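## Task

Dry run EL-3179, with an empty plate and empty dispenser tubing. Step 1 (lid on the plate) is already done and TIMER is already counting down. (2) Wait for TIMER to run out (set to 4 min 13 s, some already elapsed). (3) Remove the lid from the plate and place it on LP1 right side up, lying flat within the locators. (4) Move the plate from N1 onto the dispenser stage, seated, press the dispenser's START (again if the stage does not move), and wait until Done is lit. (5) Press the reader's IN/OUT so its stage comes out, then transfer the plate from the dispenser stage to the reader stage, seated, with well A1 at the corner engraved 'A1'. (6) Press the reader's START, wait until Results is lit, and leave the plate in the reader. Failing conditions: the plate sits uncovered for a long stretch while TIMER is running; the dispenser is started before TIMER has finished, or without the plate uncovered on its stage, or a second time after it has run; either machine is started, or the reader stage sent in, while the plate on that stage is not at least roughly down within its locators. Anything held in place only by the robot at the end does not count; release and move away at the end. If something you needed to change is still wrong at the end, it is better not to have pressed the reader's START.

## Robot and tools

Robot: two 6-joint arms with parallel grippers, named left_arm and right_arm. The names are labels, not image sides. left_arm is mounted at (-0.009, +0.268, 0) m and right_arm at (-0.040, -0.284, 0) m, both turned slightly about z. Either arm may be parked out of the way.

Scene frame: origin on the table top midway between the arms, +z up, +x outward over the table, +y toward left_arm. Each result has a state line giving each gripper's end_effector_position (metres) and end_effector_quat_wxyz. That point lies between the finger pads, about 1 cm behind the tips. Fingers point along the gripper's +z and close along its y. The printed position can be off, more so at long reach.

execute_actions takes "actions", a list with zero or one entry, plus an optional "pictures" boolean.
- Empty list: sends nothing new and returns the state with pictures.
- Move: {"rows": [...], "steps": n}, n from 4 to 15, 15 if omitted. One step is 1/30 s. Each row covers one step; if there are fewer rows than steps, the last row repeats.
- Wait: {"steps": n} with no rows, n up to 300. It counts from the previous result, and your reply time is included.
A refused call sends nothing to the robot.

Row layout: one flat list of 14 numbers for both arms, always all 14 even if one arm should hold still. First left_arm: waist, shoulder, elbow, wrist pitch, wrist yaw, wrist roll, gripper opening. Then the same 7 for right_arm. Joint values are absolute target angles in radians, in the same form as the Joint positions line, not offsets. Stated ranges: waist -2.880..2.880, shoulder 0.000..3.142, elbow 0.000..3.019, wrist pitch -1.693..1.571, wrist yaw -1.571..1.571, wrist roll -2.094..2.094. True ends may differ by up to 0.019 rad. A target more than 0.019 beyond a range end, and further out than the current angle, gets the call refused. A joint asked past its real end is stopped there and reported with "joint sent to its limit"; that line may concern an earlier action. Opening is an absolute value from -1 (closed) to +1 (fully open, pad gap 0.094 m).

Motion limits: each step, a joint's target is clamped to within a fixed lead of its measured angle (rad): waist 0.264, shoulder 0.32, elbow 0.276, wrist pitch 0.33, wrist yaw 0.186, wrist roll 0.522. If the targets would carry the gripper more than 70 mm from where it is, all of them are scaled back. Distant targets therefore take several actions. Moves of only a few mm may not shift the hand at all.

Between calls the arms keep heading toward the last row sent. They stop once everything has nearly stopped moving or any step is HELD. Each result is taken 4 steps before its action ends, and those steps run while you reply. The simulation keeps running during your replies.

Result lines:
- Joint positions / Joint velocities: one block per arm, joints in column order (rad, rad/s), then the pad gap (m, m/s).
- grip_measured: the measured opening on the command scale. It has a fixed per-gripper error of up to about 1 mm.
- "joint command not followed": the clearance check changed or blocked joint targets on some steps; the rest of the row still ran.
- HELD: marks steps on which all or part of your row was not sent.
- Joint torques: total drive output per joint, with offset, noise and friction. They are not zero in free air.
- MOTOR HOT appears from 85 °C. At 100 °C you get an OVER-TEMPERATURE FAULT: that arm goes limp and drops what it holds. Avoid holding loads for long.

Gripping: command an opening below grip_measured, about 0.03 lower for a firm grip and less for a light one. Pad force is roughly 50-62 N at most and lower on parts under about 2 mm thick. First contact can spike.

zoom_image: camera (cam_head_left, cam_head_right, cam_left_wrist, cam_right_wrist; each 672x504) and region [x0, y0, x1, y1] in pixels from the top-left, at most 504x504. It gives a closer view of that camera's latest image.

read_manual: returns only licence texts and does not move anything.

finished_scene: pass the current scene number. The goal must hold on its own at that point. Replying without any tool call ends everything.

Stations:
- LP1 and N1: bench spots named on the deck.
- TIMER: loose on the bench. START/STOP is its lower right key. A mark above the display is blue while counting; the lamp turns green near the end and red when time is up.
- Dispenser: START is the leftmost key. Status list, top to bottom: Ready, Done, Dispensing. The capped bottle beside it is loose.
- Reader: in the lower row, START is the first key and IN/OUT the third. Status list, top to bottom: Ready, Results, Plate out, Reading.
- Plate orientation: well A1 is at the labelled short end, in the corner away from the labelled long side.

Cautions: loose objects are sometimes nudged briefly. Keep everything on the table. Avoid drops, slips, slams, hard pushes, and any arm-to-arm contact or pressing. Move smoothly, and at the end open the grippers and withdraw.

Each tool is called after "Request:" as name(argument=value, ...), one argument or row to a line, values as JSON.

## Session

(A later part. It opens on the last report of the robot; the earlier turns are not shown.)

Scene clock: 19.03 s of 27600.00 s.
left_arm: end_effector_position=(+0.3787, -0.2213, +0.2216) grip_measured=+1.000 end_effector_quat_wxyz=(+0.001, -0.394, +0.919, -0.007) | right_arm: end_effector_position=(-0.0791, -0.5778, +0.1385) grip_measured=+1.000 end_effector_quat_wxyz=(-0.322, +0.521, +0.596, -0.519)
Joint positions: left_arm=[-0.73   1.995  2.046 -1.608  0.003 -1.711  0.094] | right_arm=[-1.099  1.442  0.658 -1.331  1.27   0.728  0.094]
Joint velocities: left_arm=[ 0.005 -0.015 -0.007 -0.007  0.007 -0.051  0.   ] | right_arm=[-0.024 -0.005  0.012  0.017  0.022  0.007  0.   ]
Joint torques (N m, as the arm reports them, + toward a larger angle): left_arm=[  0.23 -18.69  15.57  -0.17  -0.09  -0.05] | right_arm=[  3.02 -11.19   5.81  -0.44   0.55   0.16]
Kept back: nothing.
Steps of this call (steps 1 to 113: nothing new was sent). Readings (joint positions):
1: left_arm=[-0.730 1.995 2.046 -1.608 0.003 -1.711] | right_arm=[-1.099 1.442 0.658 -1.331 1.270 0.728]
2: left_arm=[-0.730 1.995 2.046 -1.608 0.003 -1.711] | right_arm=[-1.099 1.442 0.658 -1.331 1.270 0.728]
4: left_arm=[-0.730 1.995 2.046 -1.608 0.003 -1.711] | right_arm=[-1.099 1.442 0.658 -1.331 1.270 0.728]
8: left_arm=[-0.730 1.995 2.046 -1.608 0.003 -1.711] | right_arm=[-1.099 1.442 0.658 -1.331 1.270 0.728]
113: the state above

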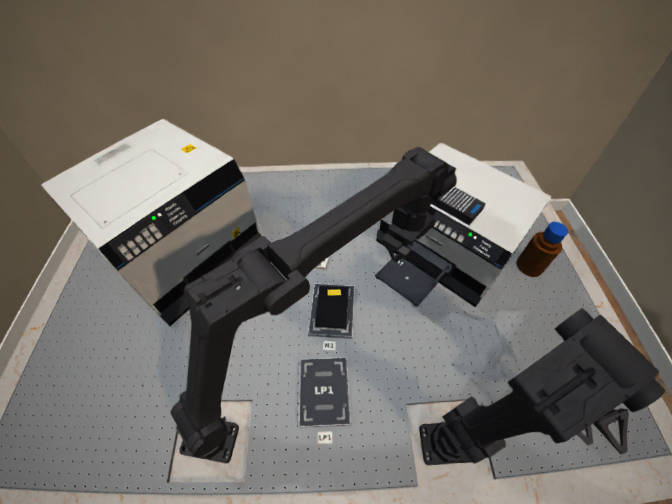

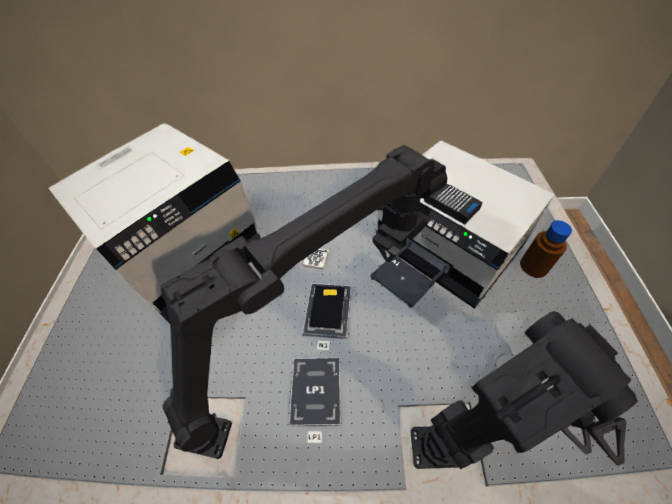

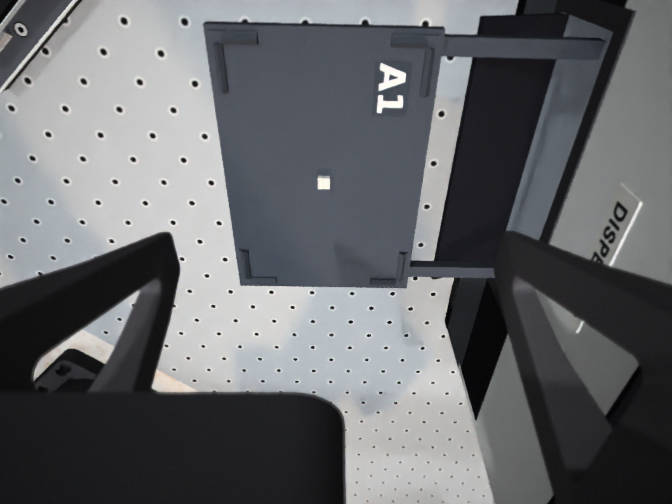

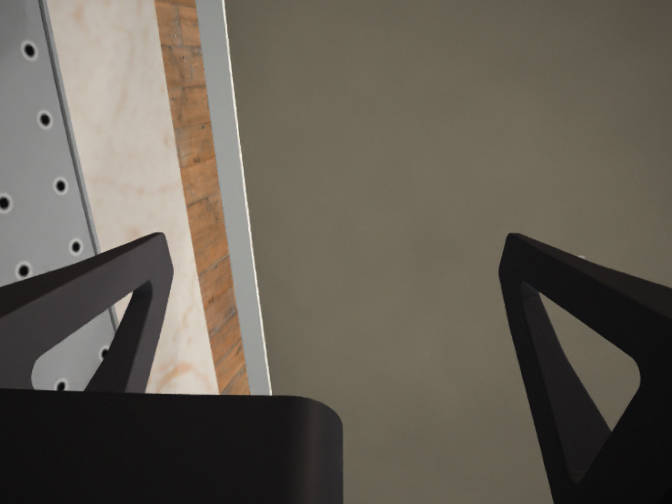

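Request:
execute_actions(
  actions=[
    {"rows":[[-0.737,2.011,2.106,-1.618,0.005,-1.720,1,-1.1,1.43,0.65,-1.331,1.27,0.728,1],[-0.736,2.009,2.104,-1.618,0.005,-1.716,1,-1.1,1.43,0.65,-1.331,1.27,0.728,1],[-0.735,2.006,2.101,-1.618,0.005,-1.709,1,-1.1,1.43,0.65,-1.331,1.27,0.728,1],[-0.734,2.001,2.096,-1.618,0.005,-1.700,1,-1.1,1.43,0.65,-1.331,1.27,0.728,1],[-0.732,1.995,2.090,-1.618,0.005,-1.688,1,-1.1,1.43,0.65,-1.331,1.27,0.728,1],[-0.730,1.988,2.082,-1.618,0.005,-1.674,1,-1.1,1.43,0.65,-1.331,1.27,0.728,1],[-0.728,1.980,2.073,-1.618,0.005,-1.658,1,-1.1,1.43,0.65,-1.331,1.27,0.728,1],[-0.725,1.970,2.063,-1.618,0.005,-1.639,1,-1.1,1.43,0.65,-1.331,1.27,0.728,1],[-0.722,1.959,2.052,-1.618,0.005,-1.618,1,-1.1,1.43,0.65,-1.331,1.27,0.728,1],[-0.718,1.947,2.039,-1.618,0.005,-1.594,1,-1.1,1.43,0.65,-1.331,1.27,0.728,1],[-0.714,1.935,2.026,-1.618,0.005,-1.569,1,-1.1,1.43,0.65,-1.331,1.27,0.728,1],[-0.710,1.921,2.012,-1.618,0.005,-1.542,1,-1.1,1.43,0.65,-1.331,1.27,0.728,1],[-0.706,1.906,1.996,-1.618,0.005,-1.513,1,-1.1,1.43,0.65,-1.331,1.27,0.728,1],[-0.701,1.890,1.980,-1.618,0.005,-1.483,1,-1.1,1.43,0.65,-1.331,1.27,0.728,1],[-0.697,1.874,1.963,-1.618,0.005,-1.451,1,-1.1,1.43,0.65,-1.331,1.27,0.728,1]],"steps":15},
  ],
)

Request:
execute_actions(
  actions=[
    {"rows":[[-0.692,1.857,1.945,-1.618,0.005,-1.417,1,-1.1,1.43,0.65,-1.331,1.27,0.728,1],[-0.686,1.839,1.927,-1.618,0.005,-1.383,1,-1.1,1.43,0.65,-1.331,1.27,0.728,1],[-0.681,1.821,1.908,-1.618,0.005,-1.347,1,-1.1,1.43,0.65,-1.331,1.27,0.728,1],[-0.676,1.803,1.888,-1.618,0.005,-1.311,1,-1.1,1.43,0.65,-1.331,1.27,0.728,1],[-0.670,1.784,1.869,-1.618,0.005,-1.274,1,-1.1,1.43,0.65,-1.331,1.27,0.728,1],[-0.664,1.765,1.849,-1.618,0.005,-1.237,1,-1.1,1.43,0.65,-1.331,1.27,0.728,1],[-0.659,1.746,1.829,-1.618,0.005,-1.199,1,-1.1,1.43,0.65,-1.331,1.27,0.728,1],[-0.653,1.726,1.808,-1.618,0.005,-1.161,1,-1.1,1.43,0.65,-1.331,1.27,0.728,1],[-0.648,1.707,1.788,-1.618,0.005,-1.123,1,-1.1,1.43,0.65,-1.331,1.27,0.728,1],[-0.642,1.688,1.768,-1.618,0.005,-1.086,1,-1.1,1.43,0.65,-1.331,1.27,0.728,1],[-0.636,1.669,1.749,-1.618,0.005,-1.049,1,-1.1,1.43,0.65,-1.331,1.27,0.728,1],[-0.631,1.651,1.729,-1.618,0.005,-1.013,1,-1.1,1.43,0.65,-1.331,1.27,0.728,1],[-0.626,1.633,1.710,-1.618,0.005,-0.977,1,-1.1,1.43,0.65,-1.331,1.27,0.728,1],[-0.620,1.615,1.692,-1.618,0.005,-0.943,1,-1.1,1.43,0.65,-1.331,1.27,0.728,1],[-0.616,1.598,1.674,-1.618,0.005,-0.910,1,-1.1,1.43,0.65,-1.331,1.27,0.728,1]],"steps":15},
  ],
)

Request:
execute_actions(
  actions=[
    {"rows":[[-0.611,1.582,1.657,-1.618,0.005,-0.877,1,-1.1,1.43,0.65,-1.331,1.27,0.728,1],[-0.606,1.566,1.641,-1.618,0.005,-0.847,1,-1.1,1.43,0.65,-1.331,1.27,0.728,1],[-0.602,1.551,1.625,-1.618,0.005,-0.818,1,-1.1,1.43,0.65,-1.331,1.27,0.728,1],[-0.598,1.537,1.611,-1.618,0.005,-0.791,1,-1.1,1.43,0.65,-1.331,1.27,0.728,1],[-0.594,1.525,1.598,-1.618,0.005,-0.766,1,-1.1,1.43,0.65,-1.331,1.27,0.728,1],[-0.590,1.513,1.585,-1.618,0.005,-0.742,1,-1.1,1.43,0.65,-1.331,1.27,0.728,1],[-0.587,1.502,1.574,-1.618,0.005,-0.721,1,-1.1,1.43,0.65,-1.331,1.27,0.728,1],[-0.584,1.492,1.564,-1.618,0.005,-0.702,1,-1.1,1.43,0.65,-1.331,1.27,0.728,1],[-0.582,1.484,1.555,-1.618,0.005,-0.686,1,-1.1,1.43,0.65,-1.331,1.27,0.728,1],[-0.580,1.477,1.547,-1.618,0.005,-0.672,1,-1.1,1.43,0.65,-1.331,1.27,0.728,1],[-0.578,1.471,1.541,-1.618,0.005,-0.660,1,-1.1,1.43,0.65,-1.331,1.27,0.728,1],[-0.577,1.466,1.536,-1.618,0.005,-0.651,1,-1.1,1.43,0.65,-1.331,1.27,0.728,1],[-0.576,1.463,1.533,-1.618,0.005,-0.644,1,-1.1,1.43,0.65,-1.331,1.27,0.728,1],[-0.575,1.461,1.531,-1.618,0.005,-0.640,1,-1.1,1.43,0.65,-1.331,1.27,0.728,1],[-0.575,1.460,1.530,-1.618,0.005,-0.639,1,-1.1,1.43,0.65,-1.331,1.27,0.728,1]],"steps":15},
  ],
)

Request:
execute_actions(
  actions=[
    {"steps":14},
  ],
  pictures=true,
)

Scene clock: 23.27 s of 27600.00 s.
left_arm: end_effector_position=(+0.3777, -0.2201, +0.2215) grip_measured=+1.000 end_effector_quat_wxyz=(+0.000, -0.365, +0.931, -0.006) | right_arm: end_effector_position=(-0.0791, -0.5778, +0.1385) grip_measured=+1.000 end_effector_quat_wxyz=(-0.322, +0.521, +0.596, -0.519)
Joint positions: left_arm=[-0.73   1.991  2.04  -1.608  0.003 -1.647  0.094] | right_arm=[-1.099  1.442  0.658 -1.331  1.27   0.728  0.094]
Joint velocities: left_arm=[-0.005 -0.122 -0.208 -0.012  0.11   0.535  0.   ] | right_arm=[-0.015 -0.015  0.007 -0.002  0.007 -0.007  0.   ]
Joint torques (N m, as the arm reports them, + toward a larger angle): left_arm=[  1.88 -23.95   9.84  -0.19  -0.09   0.12] | right_arm=[  2.96 -11.16   5.79  -0.46   0.56   0.16]
Steps of this call (steps 1 to 116: nothing new was sent; steps 117 to 127: the first 11 steps of this action). Readings (joint positions):
117: left_arm=[-0.730 1.995 2.046 -1.608 0.003 -1.711] | right_arm=[-1.099 1.442 0.658 -1.331 1.270 0.728]
118: left_arm=[-0.730 1.995 2.046 -1.608 0.003 -1.711] | right_arm=[-1.099 1.442 0.658 -1.331 1.270 0.728]
120: left_arm=[-0.730 1.995 2.046 -1.608 0.003 -1.711] | right_arm=[-1.099 1.442 0.658 -1.331 1.270 0.728]
124: left_arm=[-0.730 1.995 2.046 -1.608 0.003 -1.689] | right_arm=[-1.099 1.442 0.658 -1.331 1.270 0.728]
127: the state above

Scene clock: 23.77 s of 27600.00 s.
left_arm: end_effector_position=(+0.3536, -0.1236, +0.2665) grip_measured=+1.000 end_effector_quat_wxyz=(+0.002, -0.192, +0.981, -0.006) | right_arm: end_effector_position=(-0.0791, -0.5778, +0.1385) grip_measured=+1.000 end_effector_quat_wxyz=(-0.322, +0.521, +0.596, -0.519)
Joint positions: left_arm=[-0.653  1.732  1.781 -1.609  0.003 -1.209  0.094] | right_arm=[-1.099  1.442  0.658 -1.331  1.27   0.728  0.094]
Joint velocities: left_arm=[ 0.2   -0.698 -0.52  -0.007 -0.022  0.989  0.   ] | right_arm=[-0.015 -0.005 -0.012 -0.002 -0.022 -0.022  0.   ]
Joint torques (N m, as the arm reports them, + toward a larger angle): left_arm=[  1.19 -17.94  10.1   -0.02  -0.07   0.09] | right_arm=[  3.02 -11.13   5.78  -0.45   0.55   0.16]
Steps of this call (steps 1 to 4: the last 4 steps of your previous action; steps 5 to 15: the first 11 steps of this action). Readings (joint positions):
5: left_arm=[-0.721 1.941 1.967 -1.608 0.003 -1.536] | right_arm=[-1.099 1.442 0.658 -1.331 1.270 0.728]
6: left_arm=[-0.717 1.926 1.949 -1.608 0.003 -1.509] | right_arm=[-1.099 1.442 0.658 -1.331 1.270 0.728]
8: left_arm=[-0.706 1.890 1.913 -1.608 0.003 -1.449] | right_arm=[-1.099 1.442 0.658 -1.331 1.270 0.728]
12: left_arm=[-0.676 1.803 1.838 -1.609 0.003 -1.316] | right_arm=[-1.099 1.442 0.658 -1.331 1.270 0.728]
15: the state above

Scene clock: 24.27 s of 27600.00 s.
left_arm: end_effector_position=(+0.3148, -0.0417, +0.2865) grip_measured=+1.000 end_effector_quat_wxyz=(+0.003, +0.005, +1.000, -0.005) | right_arm: end_effector_position=(-0.0791, -0.5778, +0.1385) grip_measured=+1.000 end_effector_quat_wxyz=(-0.322, +0.521, +0.596, -0.519)
Joint positions: left_arm=[-0.592  1.503  1.554 -1.61   0.003 -0.753  0.094] | right_arm=[-1.099  1.442  0.658 -1.331  1.27   0.728  0.094]
Joint velocities: left_arm=[ 0.063 -0.19  -0.247  0.012  0.007  0.593  0.   ] | right_arm=[-0.034 -0.005  0.002  0.002 -0.066 -0.037  0.   ]
Joint torques (N m, as the arm reports them, + toward a larger angle): left_arm=[  1.58 -13.87  10.36  -0.07  -0.06   0.1 ] | right_arm=[  3.   -11.08   5.8   -0.46   0.55   0.16]
Steps of this call (steps 1 to 4: the last 4 steps of your previous action; steps 5 to 15: the first 11 steps of this action). Readings (joint positions):
5: left_arm=[-0.625 1.625 1.690 -1.610 0.003 -1.031] | right_arm=[-1.099 1.442 0.658 -1.331 1.270 0.728]
6: left_arm=[-0.621 1.607 1.672 -1.610 0.003 -0.997] | right_arm=[-1.099 1.442 0.658 -1.331 1.270 0.728]
8: left_arm=[-0.614 1.575 1.639 -1.610 0.003 -0.933] | right_arm=[-1.099 1.442 0.658 -1.331 1.270 0.728]
12: left_arm=[-0.601 1.527 1.584 -1.610 0.003 -0.819] | right_arm=[-1.099 1.442 0.658 -1.331 1.270 0.728]
15: the state above

Scene clock: 24.73 s of 27600.00 s.
left_arm: end_effector_position=(+0.3111, -0.0338, +0.2861) grip_measured=+1.000 end_effector_quat_wxyz=(+0.002, +0.051, +0.999, -0.004) | right_arm: end_effector_position=(-0.0791, -0.5778, +0.1385) grip_measured=+1.000 end_effector_quat_wxyz=(-0.322, +0.521, +0.596, -0.519)
Joint positions: left_arm=[-0.585  1.483  1.531 -1.61   0.003 -0.654  0.094] | right_arm=[-1.099  1.442  0.658 -1.331  1.27   0.728  0.094]
Joint velocities: left_arm=[-0.005 -0.005 -0.012 -0.002  0.022  0.007  0.   ] | right_arm=[-0.005 -0.015  0.002 -0.002 -0.081  0.007  0.   ]
Joint torques (N m, as the arm reports them, + toward a larger angle): left_arm=[  1.17 -14.07  10.05  -0.02  -0.06   0.15] | right_arm=[  2.99 -11.12   5.78  -0.45   0.56   0.16]
Kept back: nothing.
Steps of this call (steps 1 to 4: the last 4 steps of your previous action; steps 5 to 14: the robot went on to your last target). Readings (joint positions):
1: left_arm=[-0.590 1.497 1.546 -1.610 0.003 -0.735] | right_arm=[-1.099 1.442 0.658 -1.331 1.270 0.728]
2: left_arm=[-0.588 1.492 1.540 -1.610 0.003 -0.719] | right_arm=[-1.099 1.442 0.658 -1.331 1.270 0.728]
4: left_arm=[-0.586 1.486 1.533 -1.610 0.003 -0.694] | right_arm=[-1.099 1.442 0.658 -1.331 1.270 0.728]
8: left_arm=[-0.585 1.483 1.531 -1.610 0.003 -0.667] | right_arm=[-1.099 1.442 0.658 -1.331 1.270 0.728]
14: the state above

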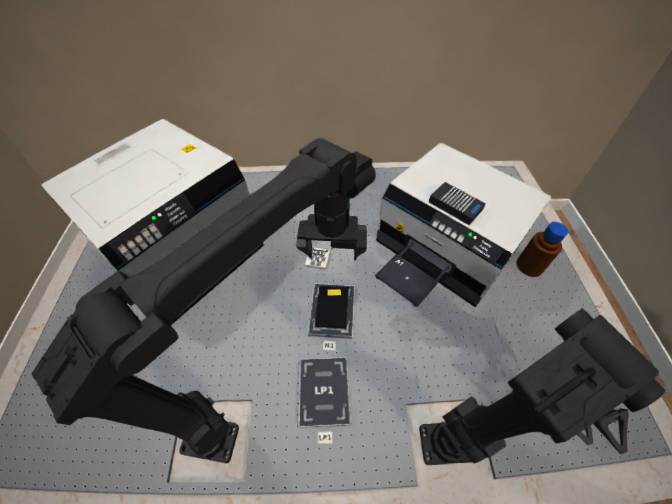

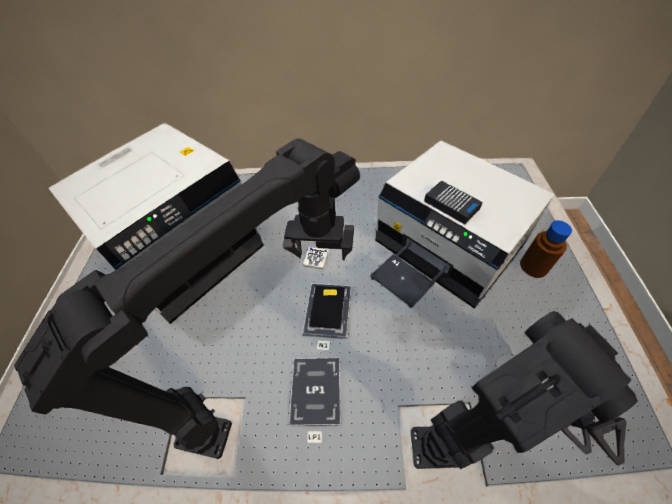

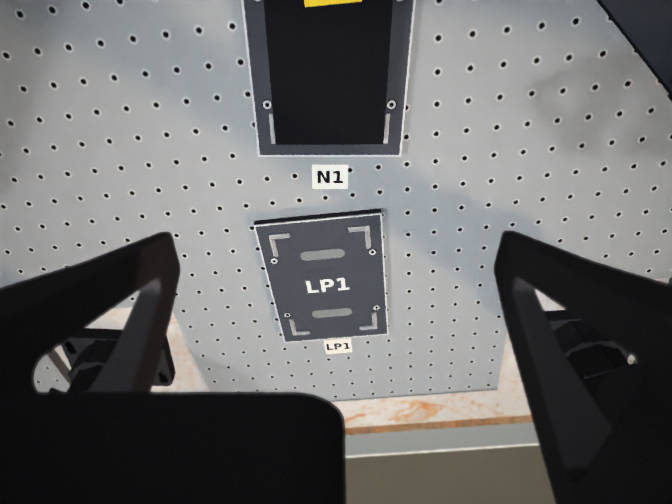

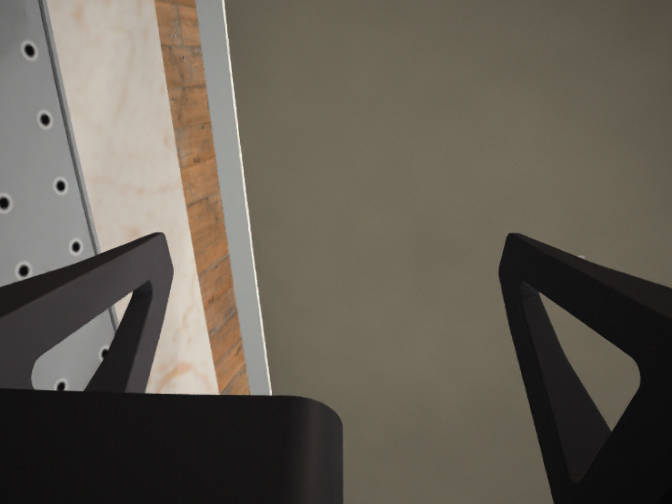

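Request:
zoom_image(
  camera="cam_head_right",
  region=[295, 240, 340, 272],
)

Request:
zoom_image(
  camera="cam_head_left",
  region=[298, 240, 343, 272],
)

Region (295, 240, 340, 272) of cam_head_right's 672x504 image, scaled by 11.200, with more detail than that image has; it fills the top 358 rows of this view, and the rest is white.

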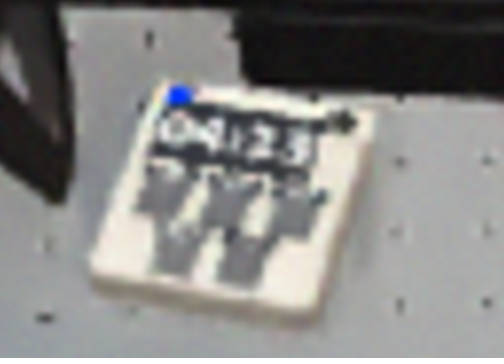

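Region (298, 240, 343, 272) of cam_head_left's 672x504 image, scaled by 11.200, with more detail than that image has; it fills the top 358 rows of this view, and the rest is white.

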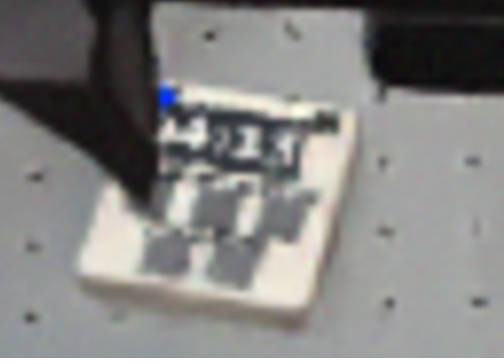

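Request:
execute_actions(
  actions=[
    {"steps":300},
  ],
  pictures=true,
)

Request:
zoom_image(
  camera="cam_head_right",
  region=[295, 240, 340, 272],
)

Scene clock: 34.73 s of 27600.00 s.
left_arm: end_effector_position=(+0.3111, -0.0338, +0.2861) grip_measured=+1.000 end_effector_quat_wxyz=(+0.002, +0.053, +0.999, -0.004) | right_arm: end_effector_position=(-0.0791, -0.5778, +0.1385) grip_measured=+1.000 end_effector_quat_wxyz=(-0.322, +0.521, +0.596, -0.519)
Joint positions: left_arm=[-0.585  1.483  1.531 -1.61   0.003 -0.649  0.094] | right_arm=[-1.099  1.442  0.658 -1.331  1.27   0.728  0.094]
Joint velocities: left_arm=[-0.015  0.005  0.022 -0.007 -0.022 -0.007  0.   ] | right_arm=[-0.005  0.005 -0.002  0.002  0.095 -0.037  0.   ]
Joint torques (N m, as the arm reports them, + toward a larger angle): left_arm=[  1.79 -14.14  10.1    0.01  -0.05   0.1 ] | right_arm=[  2.99 -11.17   5.81  -0.44   0.55   0.16]
Kept back: nothing.
Steps of this call (steps 1 to 30: the robot went on to your last target; steps 31 to 300: nothing new was sent). Readings (joint positions):
1: left_arm=[-0.585 1.483 1.531 -1.610 0.003 -0.653] | right_arm=[-1.099 1.442 0.658 -1.331 1.270 0.728]
2: left_arm=[-0.585 1.483 1.531 -1.610 0.003 -0.652] | right_arm=[-1.099 1.442 0.658 -1.331 1.270 0.728]
4: left_arm=[-0.585 1.483 1.531 -1.610 0.003 -0.651] | right_arm=[-1.099 1.442 0.658 -1.331 1.270 0.728]
8: left_arm=[-0.585 1.483 1.531 -1.610 0.003 -0.650] | right_arm=[-1.099 1.442 0.658 -1.331 1.270 0.728]
300: the state above
All arms were judged still, so your last target was given up. Only a new action makes them travel on or press farther. Fingers that are still opening or closing keep moving.

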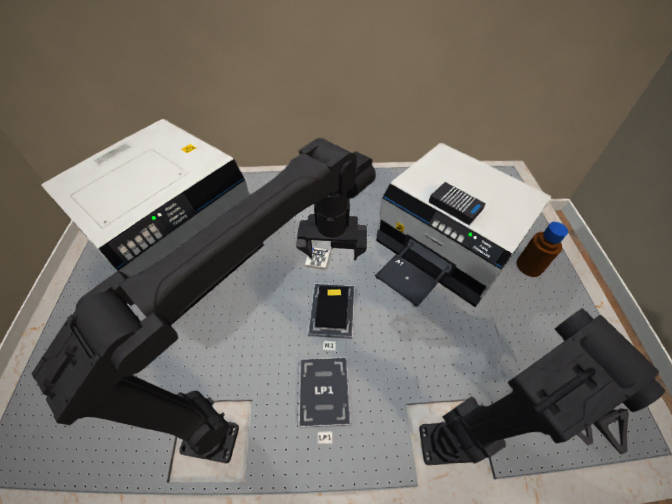

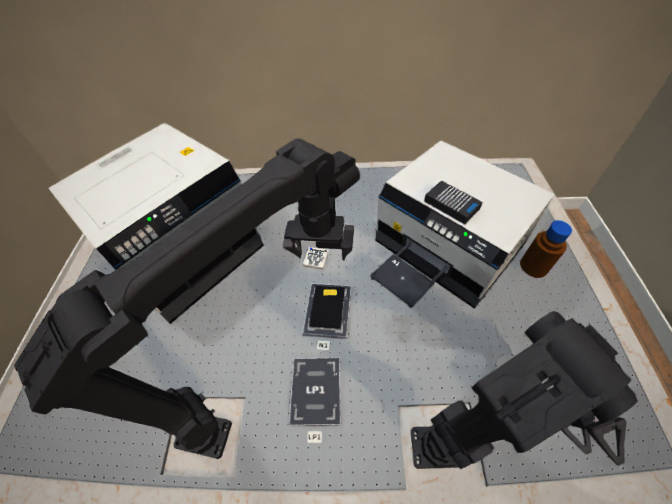

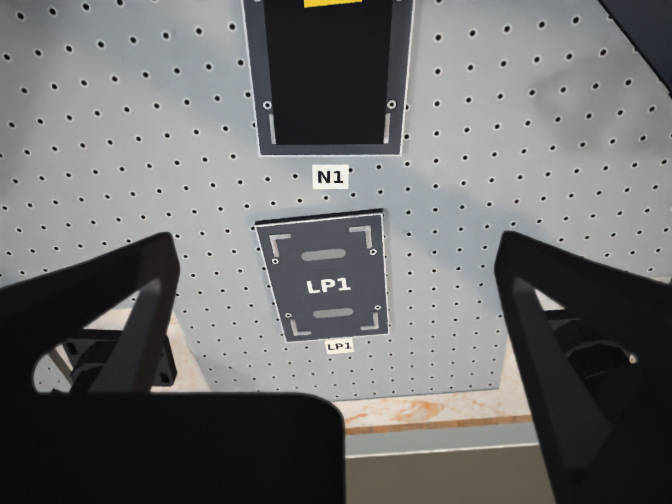

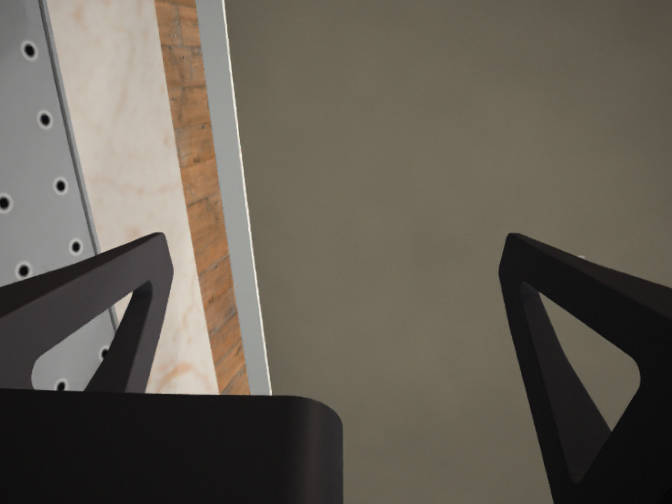

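Region (295, 240, 340, 272) of cam_head_right's 672x504 image, scaled by 11.200, with more detail than that image has; it fills the top 358 rows of this view, and the rest is white.

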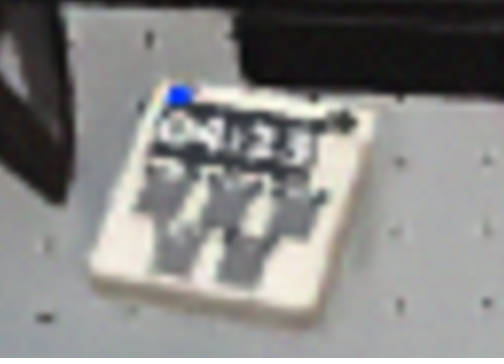

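Request:
execute_actions(
  actions=[
    {"steps":300},
  ],
)

Request:
execute_actions(
  actions=[
    {"steps":300},
  ],
  pictures=true,
)

Request:
zoom_image(
  camera="cam_head_right",
  region=[295, 240, 340, 272],
)

Scene clock: 44.73 s of 27600.00 s.
left_arm: end_effector_position=(+0.3111, -0.0338, +0.2861) grip_measured=+1.000 end_effector_quat_wxyz=(+0.002, +0.053, +0.999, -0.004) | right_arm: end_effector_position=(-0.0791, -0.5778, +0.1385) grip_measured=+1.000 end_effector_quat_wxyz=(-0.322, +0.521, +0.596, -0.519)
Joint positions: left_arm=[-0.585  1.483  1.531 -1.61   0.003 -0.649  0.094] | right_arm=[-1.099  1.442  0.658 -1.331  1.27   0.728  0.094]
Joint velocities: left_arm=[-0.015 -0.015  0.002  0.007  0.007  0.007  0.   ] | right_arm=[-0.015 -0.015  0.002 -0.002  0.022  0.007  0.   ]
Joint torques (N m, as the arm reports them, + toward a larger angle): left_arm=[  1.62 -13.85  10.11  -0.05  -0.07   0.13] | right_arm=[  2.94 -11.04   5.8   -0.45   0.55   0.15]
Kept back: nothing.
Steps of this call (steps 1 to 300: nothing new was sent). Readings (joint positions):
1: left_arm=[-0.585 1.483 1.531 -1.610 0.003 -0.649] | right_arm=[-1.099 1.442 0.658 -1.331 1.270 0.728]
2: left_arm=[-0.585 1.483 1.531 -1.610 0.003 -0.649] | right_arm=[-1.099 1.442 0.658 -1.331 1.270 0.728]
4: left_arm=[-0.585 1.483 1.531 -1.610 0.003 -0.649] | right_arm=[-1.099 1.442 0.658 -1.331 1.270 0.728]
8: left_arm=[-0.585 1.483 1.531 -1.610 0.003 -0.649] | right_arm=[-1.099 1.442 0.658 -1.331 1.270 0.728]
300: the state above

Scene clock: 54.73 s of 27600.00 s.
left_arm: end_effector_position=(+0.3111, -0.0338, +0.2861) grip_measured=+1.000 end_effector_quat_wxyz=(+0.002, +0.053, +0.999, -0.004) | right_arm: end_effector_position=(-0.0791, -0.5778, +0.1385) grip_measured=+1.000 end_effector_quat_wxyz=(-0.322, +0.521, +0.596, -0.519)
Joint positions: left_arm=[-0.585  1.483  1.531 -1.61   0.003 -0.649  0.094] | right_arm=[-1.099  1.442  0.658 -1.331  1.27   0.728  0.094]
Joint velocities: left_arm=[-0.015 -0.005  0.007  0.002 -0.022 -0.007  0.   ] | right_arm=[-0.015  0.005  0.002 -0.007 -0.022 -0.007  0.   ]
Joint torques (N m, as the arm reports them, + toward a larger angle): left_arm=[  1.48 -14.    10.13  -0.06  -0.06   0.12] | right_arm=[  3.02 -11.08   5.8   -0.45   0.56   0.16]
Kept back: nothing.
Steps of this call (steps 1 to 300: nothing new was sent). Readings (joint positions):
1: left_arm=[-0.585 1.483 1.531 -1.610 0.003 -0.649] | right_arm=[-1.099 1.442 0.658 -1.331 1.270 0.728]
2: left_arm=[-0.585 1.483 1.531 -1.610 0.003 -0.649] | right_arm=[-1.099 1.442 0.658 -1.331 1.270 0.728]
4: left_arm=[-0.585 1.483 1.531 -1.610 0.003 -0.649] | right_arm=[-1.099 1.442 0.658 -1.331 1.270 0.728]
8: left_arm=[-0.585 1.483 1.531 -1.610 0.003 -0.649] | right_arm=[-1.099 1.442 0.658 -1.331 1.270 0.728]
300: the state above

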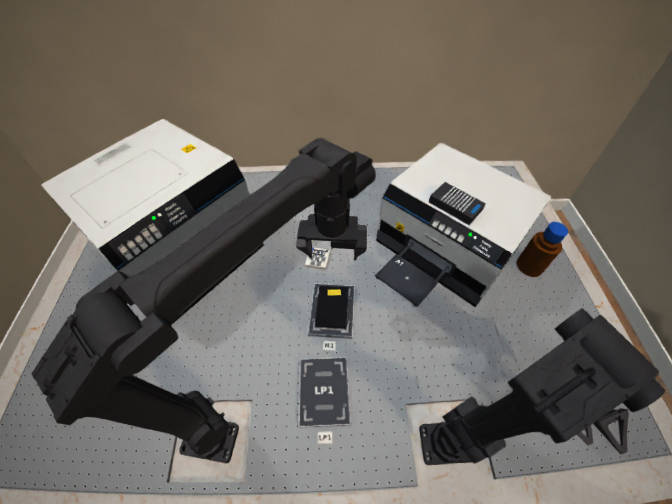

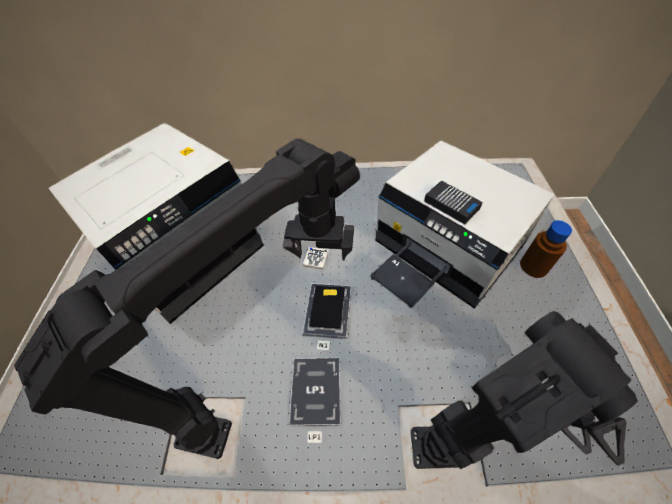

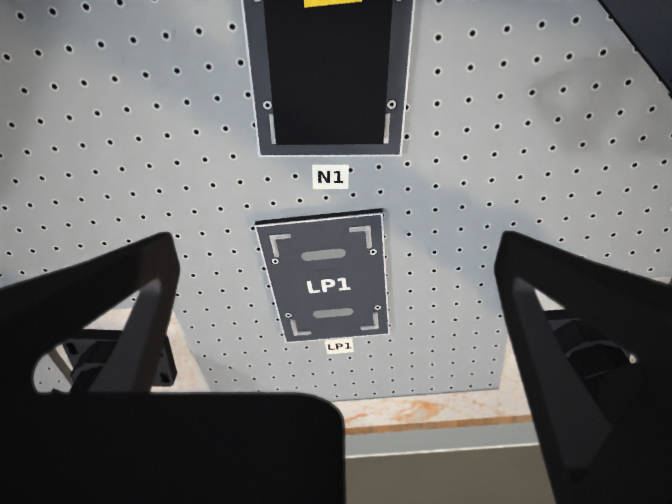

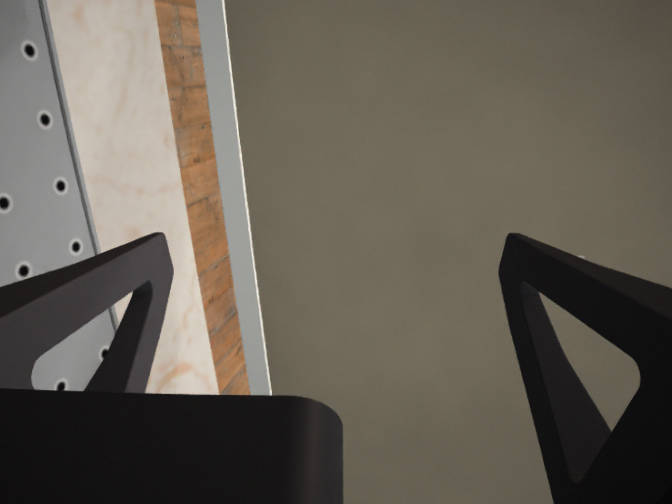

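Region (295, 240, 340, 272) of cam_head_right's 672x504 image, scaled by 11.200, with more detail than that image has; it fills the top 358 rows of this view, and the rest is white.

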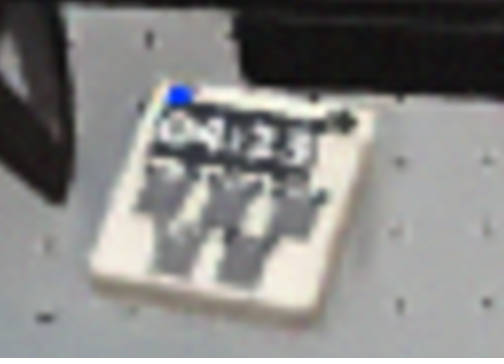

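Request:
execute_actions(
  actions=[
    {"steps":300},
  ],
)

Request:
execute_actions(
  actions=[
    {"steps":200},
  ],
  pictures=true,
)

Request:
zoom_image(
  camera="cam_head_right",
  region=[295, 240, 340, 272],
)

Scene clock: 64.73 s of 27600.00 s.
left_arm: end_effector_position=(+0.3111, -0.0338, +0.2861) grip_measured=+1.000 end_effector_quat_wxyz=(+0.002, +0.053, +0.999, -0.004) | right_arm: end_effector_position=(-0.0791, -0.5778, +0.1385) grip_measured=+1.000 end_effector_quat_wxyz=(-0.322, +0.521, +0.596, -0.519)
Joint positions: left_arm=[-0.585  1.483  1.531 -1.61   0.003 -0.649  0.094] | right_arm=[-1.099  1.442  0.658 -1.331  1.27   0.728  0.094]
Joint velocities: left_arm=[ 0.005 -0.005 -0.007 -0.017 -0.051  0.022  0.   ] | right_arm=[-0.005 -0.015 -0.007  0.012  0.095  0.037  0.   ]
Joint torques (N m, as the arm reports them, + toward a larger angle): left_arm=[  1.5  -13.92  10.05  -0.03  -0.06   0.13] | right_arm=[  3.04 -11.14   5.78  -0.47   0.56   0.15]
Kept back: nothing.
Steps of this call (steps 1 to 300: nothing new was sent). Readings (joint positions):
1: left_arm=[-0.585 1.483 1.531 -1.610 0.003 -0.649] | right_arm=[-1.099 1.442 0.658 -1.331 1.270 0.728]
2: left_arm=[-0.585 1.483 1.531 -1.610 0.003 -0.649] | right_arm=[-1.099 1.442 0.658 -1.331 1.270 0.728]
4: left_arm=[-0.585 1.483 1.531 -1.610 0.003 -0.649] | right_arm=[-1.099 1.442 0.658 -1.331 1.270 0.728]
8: left_arm=[-0.585 1.483 1.531 -1.610 0.003 -0.649] | right_arm=[-1.099 1.442 0.658 -1.331 1.270 0.728]
300: the state above

Scene clock: 71.40 s of 27600.00 s.
left_arm: end_effector_position=(+0.3111, -0.0338, +0.2861) grip_measured=+1.000 end_effector_quat_wxyz=(+0.002, +0.053, +0.999, -0.004) | right_arm: end_effector_position=(-0.0791, -0.5778, +0.1385) grip_measured=+1.000 end_effector_quat_wxyz=(-0.322, +0.521, +0.596, -0.519)
Joint positions: left_arm=[-0.585  1.483  1.531 -1.61   0.003 -0.649  0.094] | right_arm=[-1.099  1.442  0.658 -1.331  1.27   0.728  0.094]
Joint velocities: left_arm=[ 0.015 -0.005 -0.002 -0.017  0.007  0.051  0.   ] | right_arm=[-0.015 -0.015 -0.007 -0.022  0.051 -0.081  0.   ]
Joint torques (N m, as the arm reports them, + toward a larger angle): left_arm=[  1.49 -14.08  10.08  -0.03  -0.05   0.12] | right_arm=[  3.01 -11.16   5.79  -0.46   0.56   0.16]
Kept back: nothing.
Steps of this call (steps 1 to 200: nothing new was sent). Readings (joint positions):
1: left_arm=[-0.585 1.483 1.531 -1.610 0.003 -0.649] | right_arm=[-1.099 1.442 0.658 -1.331 1.270 0.728]
2: left_arm=[-0.585 1.483 1.531 -1.610 0.003 -0.649] | right_arm=[-1.099 1.442 0.658 -1.331 1.270 0.728]
4: left_arm=[-0.585 1.483 1.531 -1.610 0.003 -0.649] | right_arm=[-1.099 1.442 0.658 -1.331 1.270 0.728]
8: left_arm=[-0.585 1.483 1.531 -1.610 0.003 -0.649] | right_arm=[-1.099 1.442 0.658 -1.331 1.270 0.728]
200: the state above

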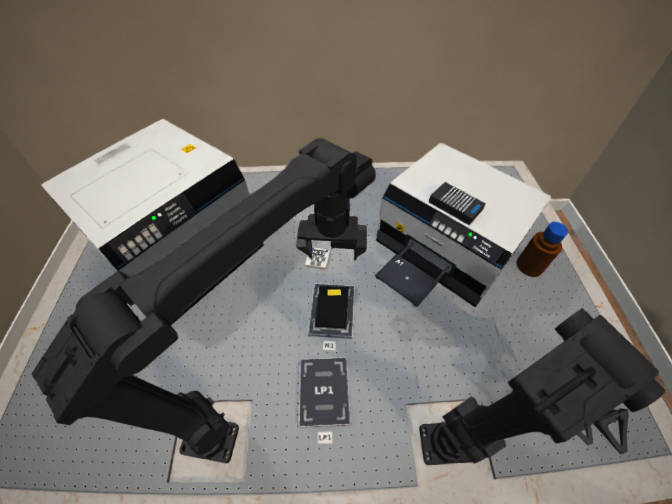

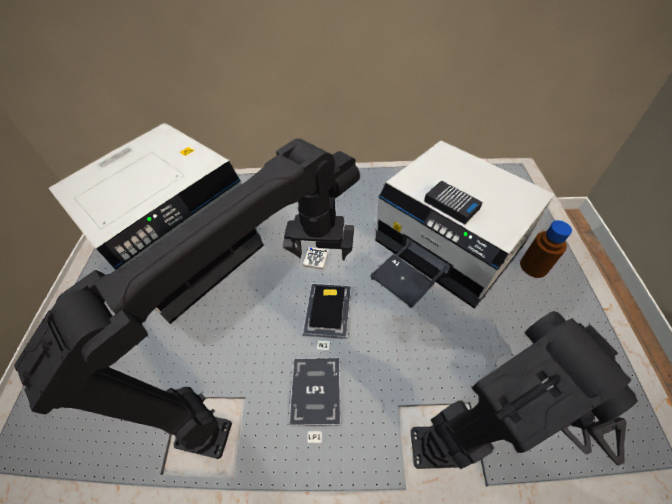

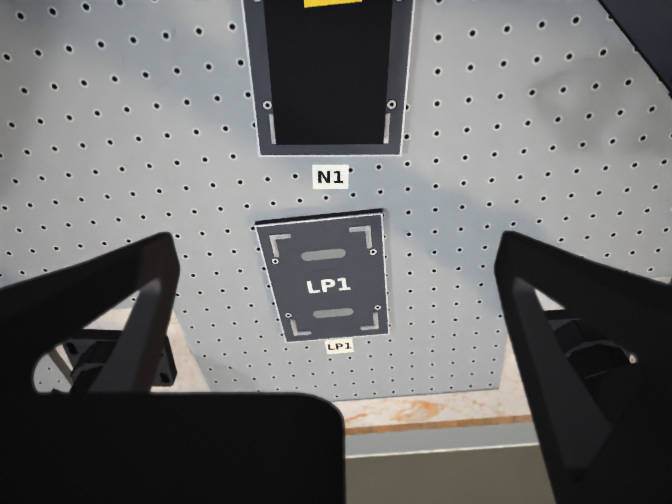

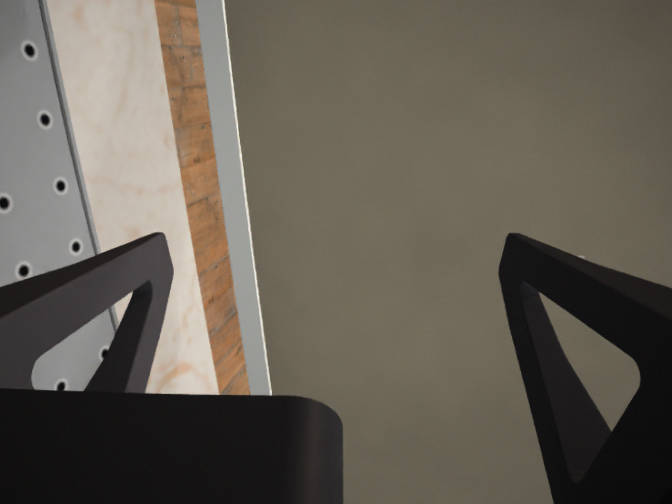

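Region (295, 240, 340, 272) of cam_head_right's 672x504 image, scaled by 11.200, with more detail than that image has; it fills the top 358 rows of this view, and the rest is white.

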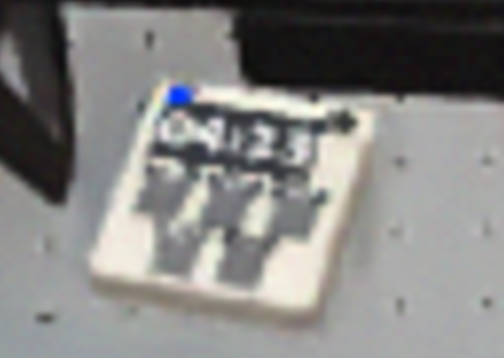

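Request:
execute_actions(
  actions=[
    {"steps":300},
  ],
)

Request:
execute_actions(
  actions=[
    {"steps":200},
  ],
  pictures=true,
)

Request:
zoom_image(
  camera="cam_head_right",
  region=[295, 240, 340, 272],
)

Scene clock: 81.40 s of 27600.00 s.
left_arm: end_effector_position=(+0.3111, -0.0338, +0.2861) grip_measured=+1.000 end_effector_quat_wxyz=(+0.002, +0.053, +0.999, -0.004) | right_arm: end_effector_position=(-0.0791, -0.5778, +0.1385) grip_measured=+1.000 end_effector_quat_wxyz=(-0.322, +0.521, +0.596, -0.519)
Joint positions: left_arm=[-0.585  1.483  1.531 -1.61   0.003 -0.649  0.094] | right_arm=[-1.099  1.442  0.658 -1.331  1.27   0.728  0.094]
Joint velocities: left_arm=[-0.005 -0.015  0.007 -0.007 -0.022 -0.051  0.   ] | right_arm=[-0.015 -0.005 -0.012  0.002  0.037  0.007  0.   ]
Joint torques (N m, as the arm reports them, + toward a larger angle): left_arm=[  1.67 -14.11  10.12  -0.01  -0.07   0.11] | right_arm=[  3.04 -11.14   5.8   -0.45   0.55   0.16]
Kept back: nothing.
Steps of this call (steps 1 to 300: nothing new was sent). Readings (joint positions):
1: left_arm=[-0.585 1.483 1.531 -1.610 0.003 -0.649] | right_arm=[-1.099 1.442 0.658 -1.331 1.270 0.728]
2: left_arm=[-0.585 1.483 1.531 -1.610 0.003 -0.649] | right_arm=[-1.099 1.442 0.658 -1.331 1.270 0.728]
4: left_arm=[-0.585 1.483 1.531 -1.610 0.003 -0.649] | right_arm=[-1.099 1.442 0.658 -1.331 1.270 0.728]
8: left_arm=[-0.585 1.483 1.531 -1.610 0.003 -0.649] | right_arm=[-1.099 1.442 0.658 -1.331 1.270 0.728]
300: the state above

Scene clock: 88.07 s of 27600.00 s.
left_arm: end_effector_position=(+0.3111, -0.0338, +0.2861) grip_measured=+1.000 end_effector_quat_wxyz=(+0.002, +0.053, +0.999, -0.004) | right_arm: end_effector_position=(-0.0791, -0.5778, +0.1385) grip_measured=+1.000 end_effector_quat_wxyz=(-0.322, +0.521, +0.596, -0.519)
Joint positions: left_arm=[-0.585  1.483  1.531 -1.61   0.003 -0.649  0.094] | right_arm=[-1.099  1.442  0.658 -1.331  1.27   0.728  0.094]
Joint velocities: left_arm=[ 0.005  0.005 -0.007 -0.002 -0.007 -0.007  0.   ] | right_arm=[ 0.015 -0.005  0.007 -0.017 -0.037  0.022  0.   ]
Joint torques (N m, as the arm reports them, + toward a larger angle): left_arm=[  1.59 -14.05  10.1    0.    -0.06   0.12] | right_arm=[  3.04 -11.15   5.79  -0.46   0.56   0.17]
Kept back: nothing.
Steps of this call (steps 1 to 200: nothing new was sent). Readings (joint positions):
1: left_arm=[-0.585 1.483 1.531 -1.610 0.003 -0.649] | right_arm=[-1.099 1.442 0.658 -1.331 1.270 0.728]
2: left_arm=[-0.585 1.483 1.531 -1.610 0.003 -0.649] | right_arm=[-1.099 1.442 0.658 -1.331 1.270 0.728]
4: left_arm=[-0.585 1.483 1.531 -1.610 0.003 -0.649] | right_arm=[-1.099 1.442 0.658 -1.331 1.270 0.728]
8: left_arm=[-0.585 1.483 1.531 -1.610 0.003 -0.649] | right_arm=[-1.099 1.442 0.658 -1.331 1.270 0.728]
200: the state above

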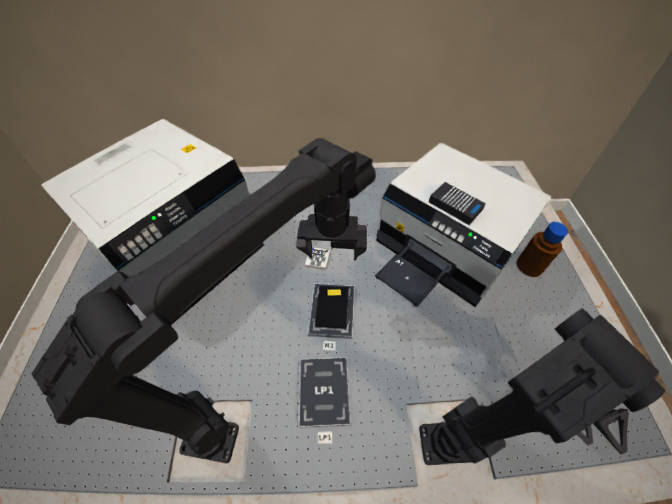

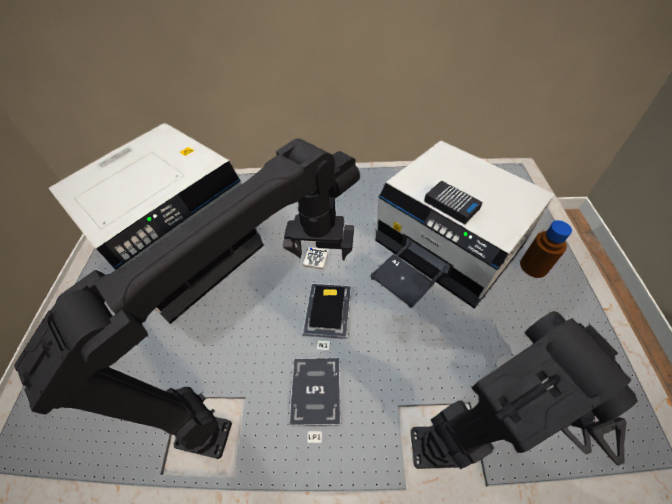

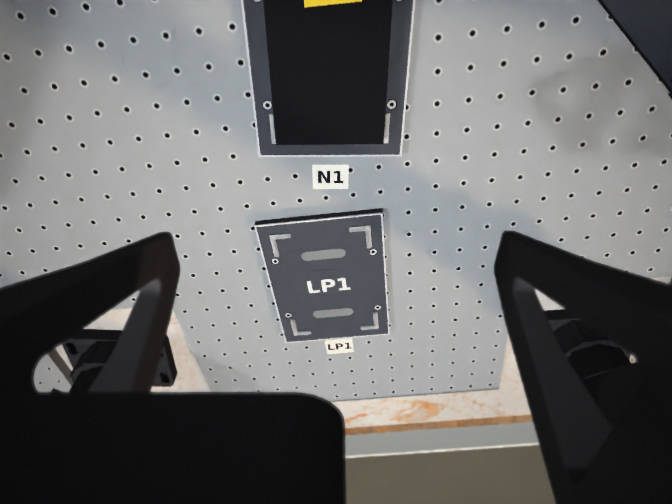

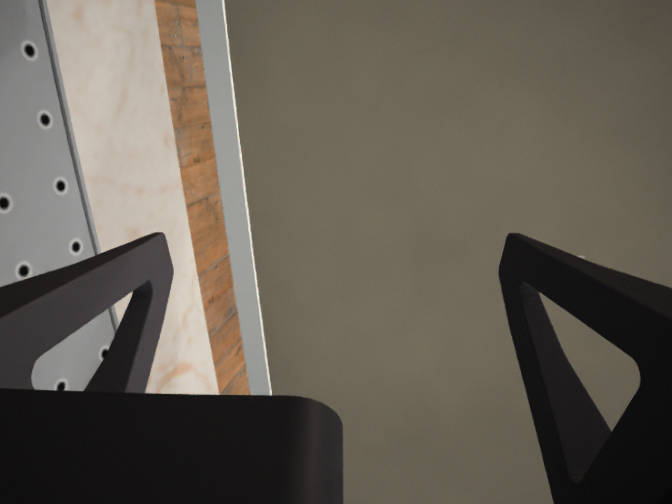

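Region (295, 240, 340, 272) of cam_head_right's 672x504 image, scaled by 11.200, with more detail than that image has; it fills the top 358 rows of this view, and the rest is white.

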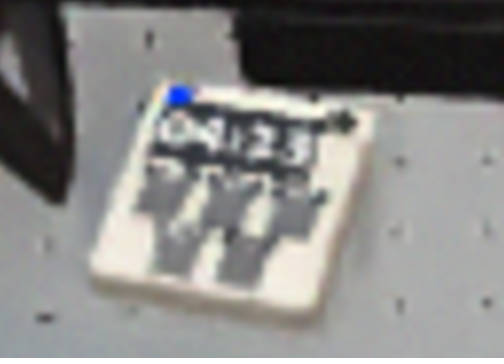

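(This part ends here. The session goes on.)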